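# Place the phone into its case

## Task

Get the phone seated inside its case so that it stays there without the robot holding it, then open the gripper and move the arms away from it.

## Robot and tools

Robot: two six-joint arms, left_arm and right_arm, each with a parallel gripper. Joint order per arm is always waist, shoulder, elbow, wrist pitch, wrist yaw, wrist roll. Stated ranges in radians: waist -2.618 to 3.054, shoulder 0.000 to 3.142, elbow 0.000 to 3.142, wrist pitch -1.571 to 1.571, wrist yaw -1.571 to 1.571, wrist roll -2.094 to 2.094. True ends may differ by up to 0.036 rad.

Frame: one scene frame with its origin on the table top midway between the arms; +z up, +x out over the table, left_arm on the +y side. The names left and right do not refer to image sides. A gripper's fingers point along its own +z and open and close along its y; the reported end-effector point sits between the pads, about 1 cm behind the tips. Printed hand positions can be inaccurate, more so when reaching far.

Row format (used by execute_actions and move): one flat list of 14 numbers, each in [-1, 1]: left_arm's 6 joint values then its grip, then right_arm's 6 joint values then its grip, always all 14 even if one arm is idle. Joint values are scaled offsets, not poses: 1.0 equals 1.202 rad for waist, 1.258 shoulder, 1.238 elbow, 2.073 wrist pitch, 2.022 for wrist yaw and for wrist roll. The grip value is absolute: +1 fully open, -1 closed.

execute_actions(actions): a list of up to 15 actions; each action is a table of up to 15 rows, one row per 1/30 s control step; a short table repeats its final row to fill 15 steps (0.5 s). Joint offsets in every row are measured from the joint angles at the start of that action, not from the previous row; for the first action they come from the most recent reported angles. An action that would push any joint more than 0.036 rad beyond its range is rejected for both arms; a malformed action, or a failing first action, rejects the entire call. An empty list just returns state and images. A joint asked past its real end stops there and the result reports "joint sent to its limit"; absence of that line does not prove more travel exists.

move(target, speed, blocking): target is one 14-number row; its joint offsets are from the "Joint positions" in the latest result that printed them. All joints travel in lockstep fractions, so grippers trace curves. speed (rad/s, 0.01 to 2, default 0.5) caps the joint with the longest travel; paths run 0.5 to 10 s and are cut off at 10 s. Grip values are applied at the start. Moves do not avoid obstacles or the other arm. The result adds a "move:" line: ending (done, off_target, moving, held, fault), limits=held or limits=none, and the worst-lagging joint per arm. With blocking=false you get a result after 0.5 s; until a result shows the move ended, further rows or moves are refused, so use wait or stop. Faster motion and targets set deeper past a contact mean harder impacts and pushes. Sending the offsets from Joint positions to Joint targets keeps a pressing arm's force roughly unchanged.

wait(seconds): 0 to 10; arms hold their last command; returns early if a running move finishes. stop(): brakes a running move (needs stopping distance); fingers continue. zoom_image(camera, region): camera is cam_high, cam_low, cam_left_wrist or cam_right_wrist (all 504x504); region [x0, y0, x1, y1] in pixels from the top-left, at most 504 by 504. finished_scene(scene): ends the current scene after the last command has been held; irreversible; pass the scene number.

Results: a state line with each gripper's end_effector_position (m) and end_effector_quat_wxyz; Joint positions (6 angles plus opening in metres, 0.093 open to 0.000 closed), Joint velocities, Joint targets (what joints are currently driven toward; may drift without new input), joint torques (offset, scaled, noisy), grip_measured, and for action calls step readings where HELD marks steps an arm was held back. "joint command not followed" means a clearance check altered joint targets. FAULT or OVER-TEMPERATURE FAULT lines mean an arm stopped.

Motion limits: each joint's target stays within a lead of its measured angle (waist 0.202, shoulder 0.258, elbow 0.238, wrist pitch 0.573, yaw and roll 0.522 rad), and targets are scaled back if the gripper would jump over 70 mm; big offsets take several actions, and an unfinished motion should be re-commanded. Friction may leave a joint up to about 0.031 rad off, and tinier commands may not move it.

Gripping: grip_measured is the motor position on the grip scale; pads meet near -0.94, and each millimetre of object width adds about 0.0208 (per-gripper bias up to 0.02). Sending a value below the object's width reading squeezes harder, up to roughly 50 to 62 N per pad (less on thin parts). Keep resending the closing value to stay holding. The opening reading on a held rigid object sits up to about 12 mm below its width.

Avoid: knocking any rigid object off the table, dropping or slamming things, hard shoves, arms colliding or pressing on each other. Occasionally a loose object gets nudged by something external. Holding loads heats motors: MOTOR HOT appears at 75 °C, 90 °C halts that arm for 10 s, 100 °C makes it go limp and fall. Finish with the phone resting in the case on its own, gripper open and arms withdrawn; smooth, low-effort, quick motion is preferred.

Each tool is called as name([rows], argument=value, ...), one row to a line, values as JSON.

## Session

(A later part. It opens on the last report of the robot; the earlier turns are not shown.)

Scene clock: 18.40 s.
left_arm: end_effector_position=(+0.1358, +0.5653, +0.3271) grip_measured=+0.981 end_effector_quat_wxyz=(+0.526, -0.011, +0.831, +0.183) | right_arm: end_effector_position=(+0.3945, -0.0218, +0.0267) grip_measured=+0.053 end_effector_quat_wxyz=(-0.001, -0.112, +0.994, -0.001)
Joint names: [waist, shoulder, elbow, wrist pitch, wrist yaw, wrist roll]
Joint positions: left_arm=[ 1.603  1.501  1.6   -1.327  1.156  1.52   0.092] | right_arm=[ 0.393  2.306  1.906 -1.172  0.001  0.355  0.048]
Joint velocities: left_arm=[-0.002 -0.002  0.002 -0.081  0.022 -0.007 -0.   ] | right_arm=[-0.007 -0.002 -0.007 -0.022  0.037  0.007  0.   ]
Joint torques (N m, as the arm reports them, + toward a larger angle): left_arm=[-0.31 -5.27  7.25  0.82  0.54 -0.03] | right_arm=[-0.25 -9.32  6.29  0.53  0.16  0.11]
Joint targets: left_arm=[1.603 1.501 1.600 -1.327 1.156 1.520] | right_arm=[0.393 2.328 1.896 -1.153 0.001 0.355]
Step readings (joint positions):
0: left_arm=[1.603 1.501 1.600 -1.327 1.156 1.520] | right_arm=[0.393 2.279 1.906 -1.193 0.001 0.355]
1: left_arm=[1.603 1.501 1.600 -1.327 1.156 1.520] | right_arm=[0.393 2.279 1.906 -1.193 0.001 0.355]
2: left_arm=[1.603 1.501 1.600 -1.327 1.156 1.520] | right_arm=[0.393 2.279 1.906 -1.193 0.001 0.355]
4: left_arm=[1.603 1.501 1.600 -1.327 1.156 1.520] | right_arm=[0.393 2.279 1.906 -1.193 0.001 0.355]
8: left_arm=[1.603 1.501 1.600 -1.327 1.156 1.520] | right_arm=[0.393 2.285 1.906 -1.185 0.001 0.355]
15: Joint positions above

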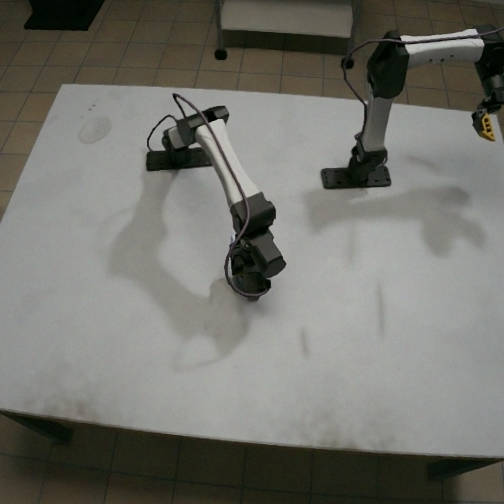

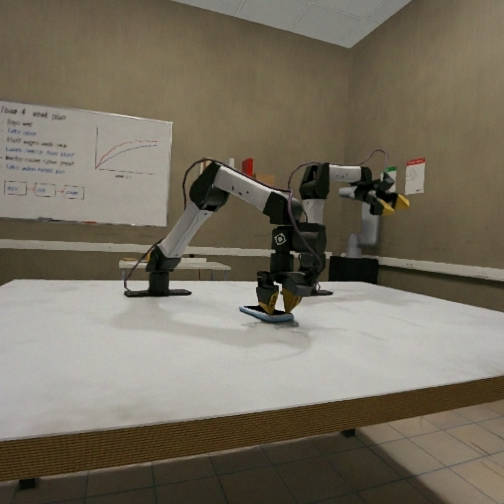

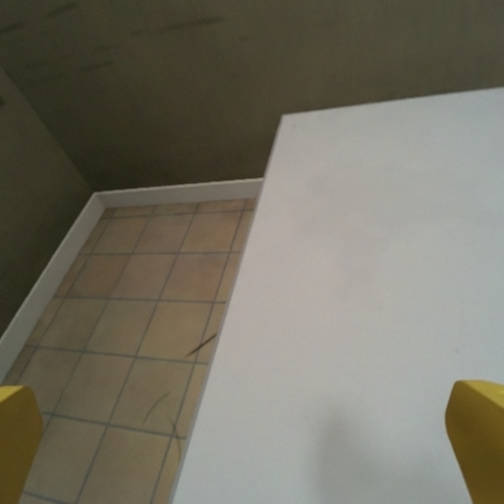

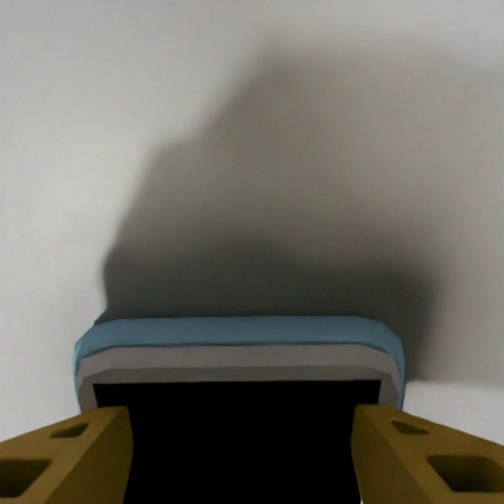

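execute_actions([
  [[0,0,0,0,0,0,1,0,0.0234,-0.0110,0.0097,0,0,0.05],[0,0,0,0,0,0,1,0,0.0292,-0.0139,0.0103,0,0,0.05],[0,0,0,0,0,0,1,0,0.0351,-0.0168,0.0108,0,0,0.05],[0,0,0,0,0,0,1,0,0.0409,-0.0196,0.0114,0,0,0.05],[0,0,0,0,0,0,1,0,0.0468,-0.0225,0.0119,0,0,0.05],[0,0,0,0,0,0,1,0,0.0526,-0.0254,0.0125,0,0,0.05],[0,0,0,0,0,0,1,0,0.0585,-0.0283,0.0130,0,0,0.05],[0,0,0,0,0,0,1,0,0.0643,-0.0312,0.0136,0,0,0.05],[0,0,0,0,0,0,1,0,0.0702,-0.0341,0.0141,0,0,0.05],[0,0,0,0,0,0,1,0,0.0760,-0.0370,0.0147,0,0,0.05],[0,0,0,0,0,0,1,0,0.0819,-0.0398,0.0152,0,0,0.05],[0,0,0,0,0,0,1,0,0.0877,-0.0427,0.0158,0,0,0.05],[0,0,0,0,0,0,1,0,0.0936,-0.0456,0.0163,0,0,0.05],[0,0,0,0,0,0,1,0,0.0994,-0.0485,0.0169,0,0,0.05]],
])

Scene clock: 19.07 s.
left_arm: end_effector_position=(+0.1358, +0.5653, +0.3271) grip_measured=+0.981 end_effector_quat_wxyz=(+0.526, -0.011, +0.831, +0.183) | right_arm: end_effector_position=(+0.3937, -0.0223, +0.0187) grip_measured=+0.053 end_effector_quat_wxyz=(-0.008, -0.112, +0.994, -0.004)
Joint names: [waist, shoulder, elbow, wrist pitch, wrist yaw, wrist roll]
Joint positions: left_arm=[ 1.603  1.501  1.6   -1.327  1.156  1.52   0.092] | right_arm=[ 0.393  2.325  1.906 -1.169  0.001  0.355  0.048]
Joint velocities: left_arm=[-0.012  0.002  0.007 -0.007 -0.051 -0.022 -0.   ] | right_arm=[-0.007  0.002  0.002  0.066 -0.051 -0.051  0.001]
Joint torques (N m, as the arm reports them, + toward a larger angle): left_arm=[-0.32 -5.29  7.26  0.83  0.52 -0.02] | right_arm=[-0.28 -3.62  1.97  0.62  0.14  0.11]
Joint targets: left_arm=[1.603 1.501 1.600 -1.327 1.156 1.520] | right_arm=[0.393 2.431 1.846 -1.137 0.001 0.355]
Step readings (joint positions):
0: left_arm=[1.603 1.501 1.600 -1.327 1.156 1.520] | right_arm=[0.393 2.306 1.906 -1.172 0.001 0.355]
1: left_arm=[1.603 1.501 1.600 -1.327 1.156 1.520] | right_arm=[0.393 2.306 1.906 -1.172 0.001 0.355]
2: left_arm=[1.603 1.501 1.600 -1.327 1.156 1.520] | right_arm=[0.393 2.306 1.906 -1.172 0.001 0.355]
4: left_arm=[1.603 1.501 1.600 -1.327 1.156 1.520] | right_arm=[0.393 2.308 1.906 -1.172 0.001 0.355]
8: left_arm=[1.603 1.501 1.600 -1.327 1.156 1.520] | right_arm=[0.393 2.312 1.906 -1.171 0.001 0.355]
15: Joint positions above

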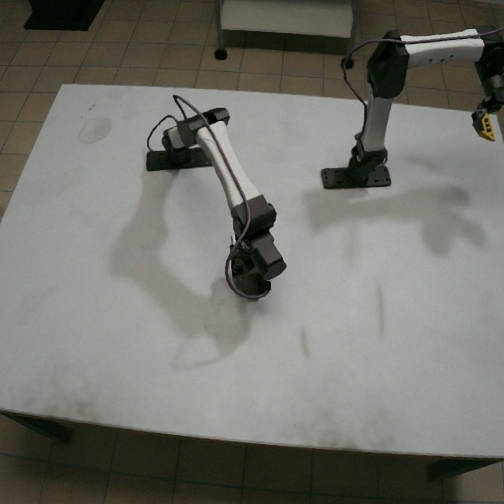

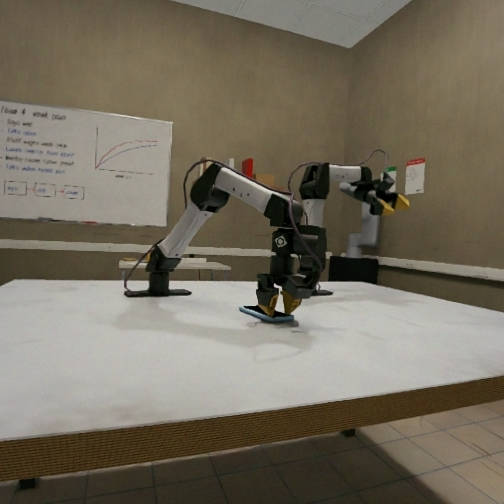

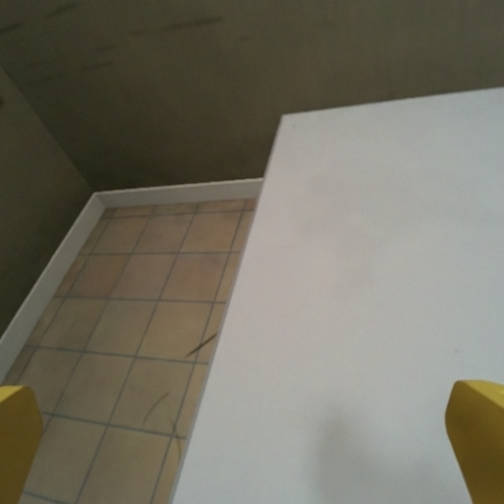

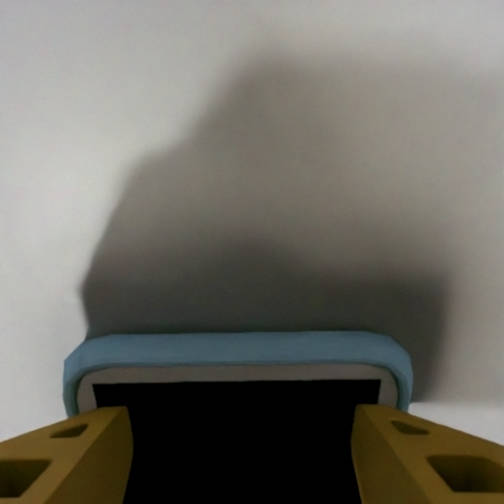

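move(target=[0,0,0,0,0,0,1, -0.25,-0.616,-0.368,-0.063,0,0,0.05], speed=0.9)

Scene clock: 20.87 s.
left_arm: end_effector_position=(+0.1358, +0.5653, +0.3271) grip_measured=+0.981 end_effector_quat_wxyz=(+0.526, -0.011, +0.831, +0.183) | right_arm: end_effector_position=(+0.3232, -0.1773, +0.1795) grip_measured=+0.053 end_effector_quat_wxyz=(+0.095, +0.034, +0.994, +0.031)
Joint names: [waist, shoulder, elbow, wrist pitch, wrist yaw, wrist roll]
Joint positions: left_arm=[ 1.603  1.501  1.6   -1.327  1.156  1.52   0.092] | right_arm=[ 0.1    1.56   1.477 -1.289  0.001  0.355  0.048]
Joint velocities: left_arm=[-0.017  0.002 -0.007 -0.051 -0.022  0.007 -0.   ] | right_arm=[-0.002  0.027  0.007  0.007  0.022  0.007  0.001]
Joint torques (N m, as the arm reports them, + toward a larger angle): left_arm=[-0.28 -5.26  7.24  0.84  0.53 -0.01] | right_arm=[-1.01 -6.14  5.18  0.63  0.15  0.1 ]
Joint targets: left_arm=[1.603 1.501 1.600 -1.327 1.156 1.520] | right_arm=[0.092 1.550 1.450 -1.300 0.001 0.355]
move: off_target (right_arm); limits=none; left_arm: farthest joint: the waist, 0.000 radians from its target (0.000 radians at the start); right_arm: farthest joint: the elbow, 0.027 radians from its target (0.455 radians at the start)

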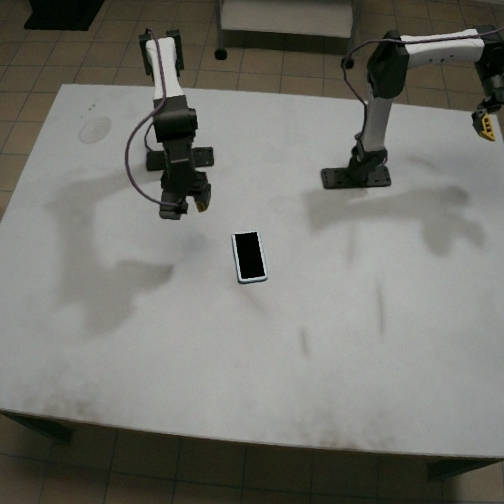

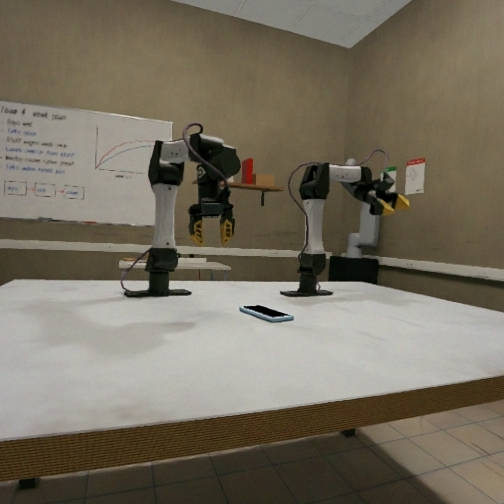

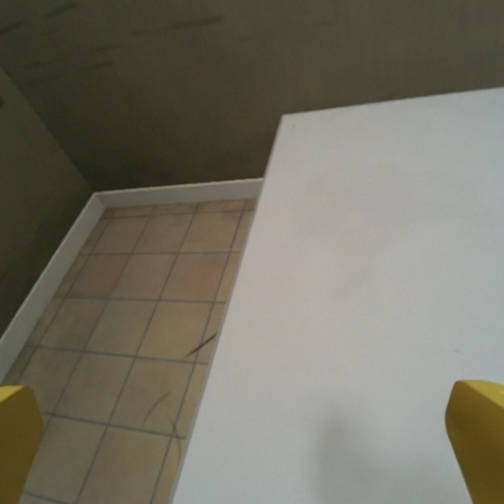

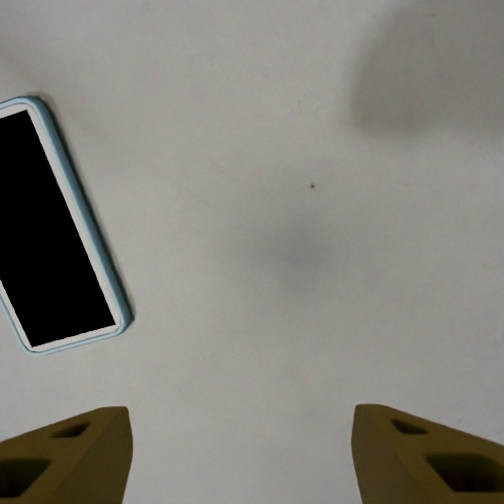

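zoom_image(camera="cam_low", region=[230, 290, 305, 335])

zoom_image(camera="cam_high", region=[215, 220, 285, 290])

zoom_image(camera="cam_right_wrist", region=[0, 80, 200, 370])

Region (230, 290, 305, 335) of cam_low's 504x504 image, scaled by 6.720, with more detail than that image has; it fills the top 302 rows of this view, and the rest is white.

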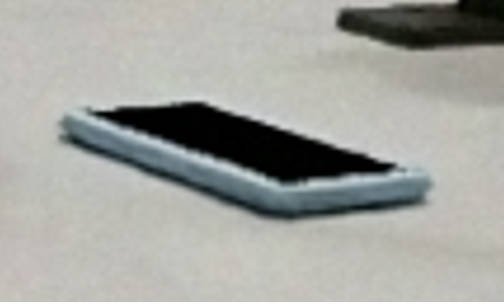

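Region (215, 220, 285, 290) of cam_high's 504x504 image, scaled by 7.200, with more detail than that image has.

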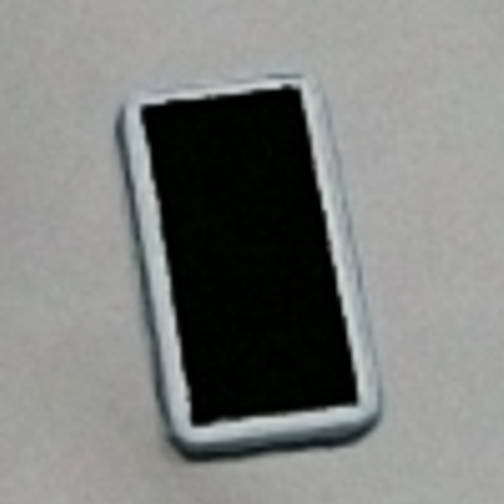

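Region (0, 80, 200, 370) of cam_right_wrist's 504x504 image, scaled by 1.738, with more detail than that image has; it fills the left 348 columns of this view, and the rest is white.

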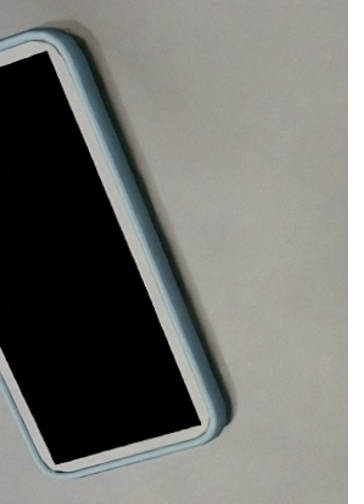

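The phone is seated flat, with the case lip showing all the way round, and the arm is clear.

finished_scene(scene=1)

The scene is finished: the task was done.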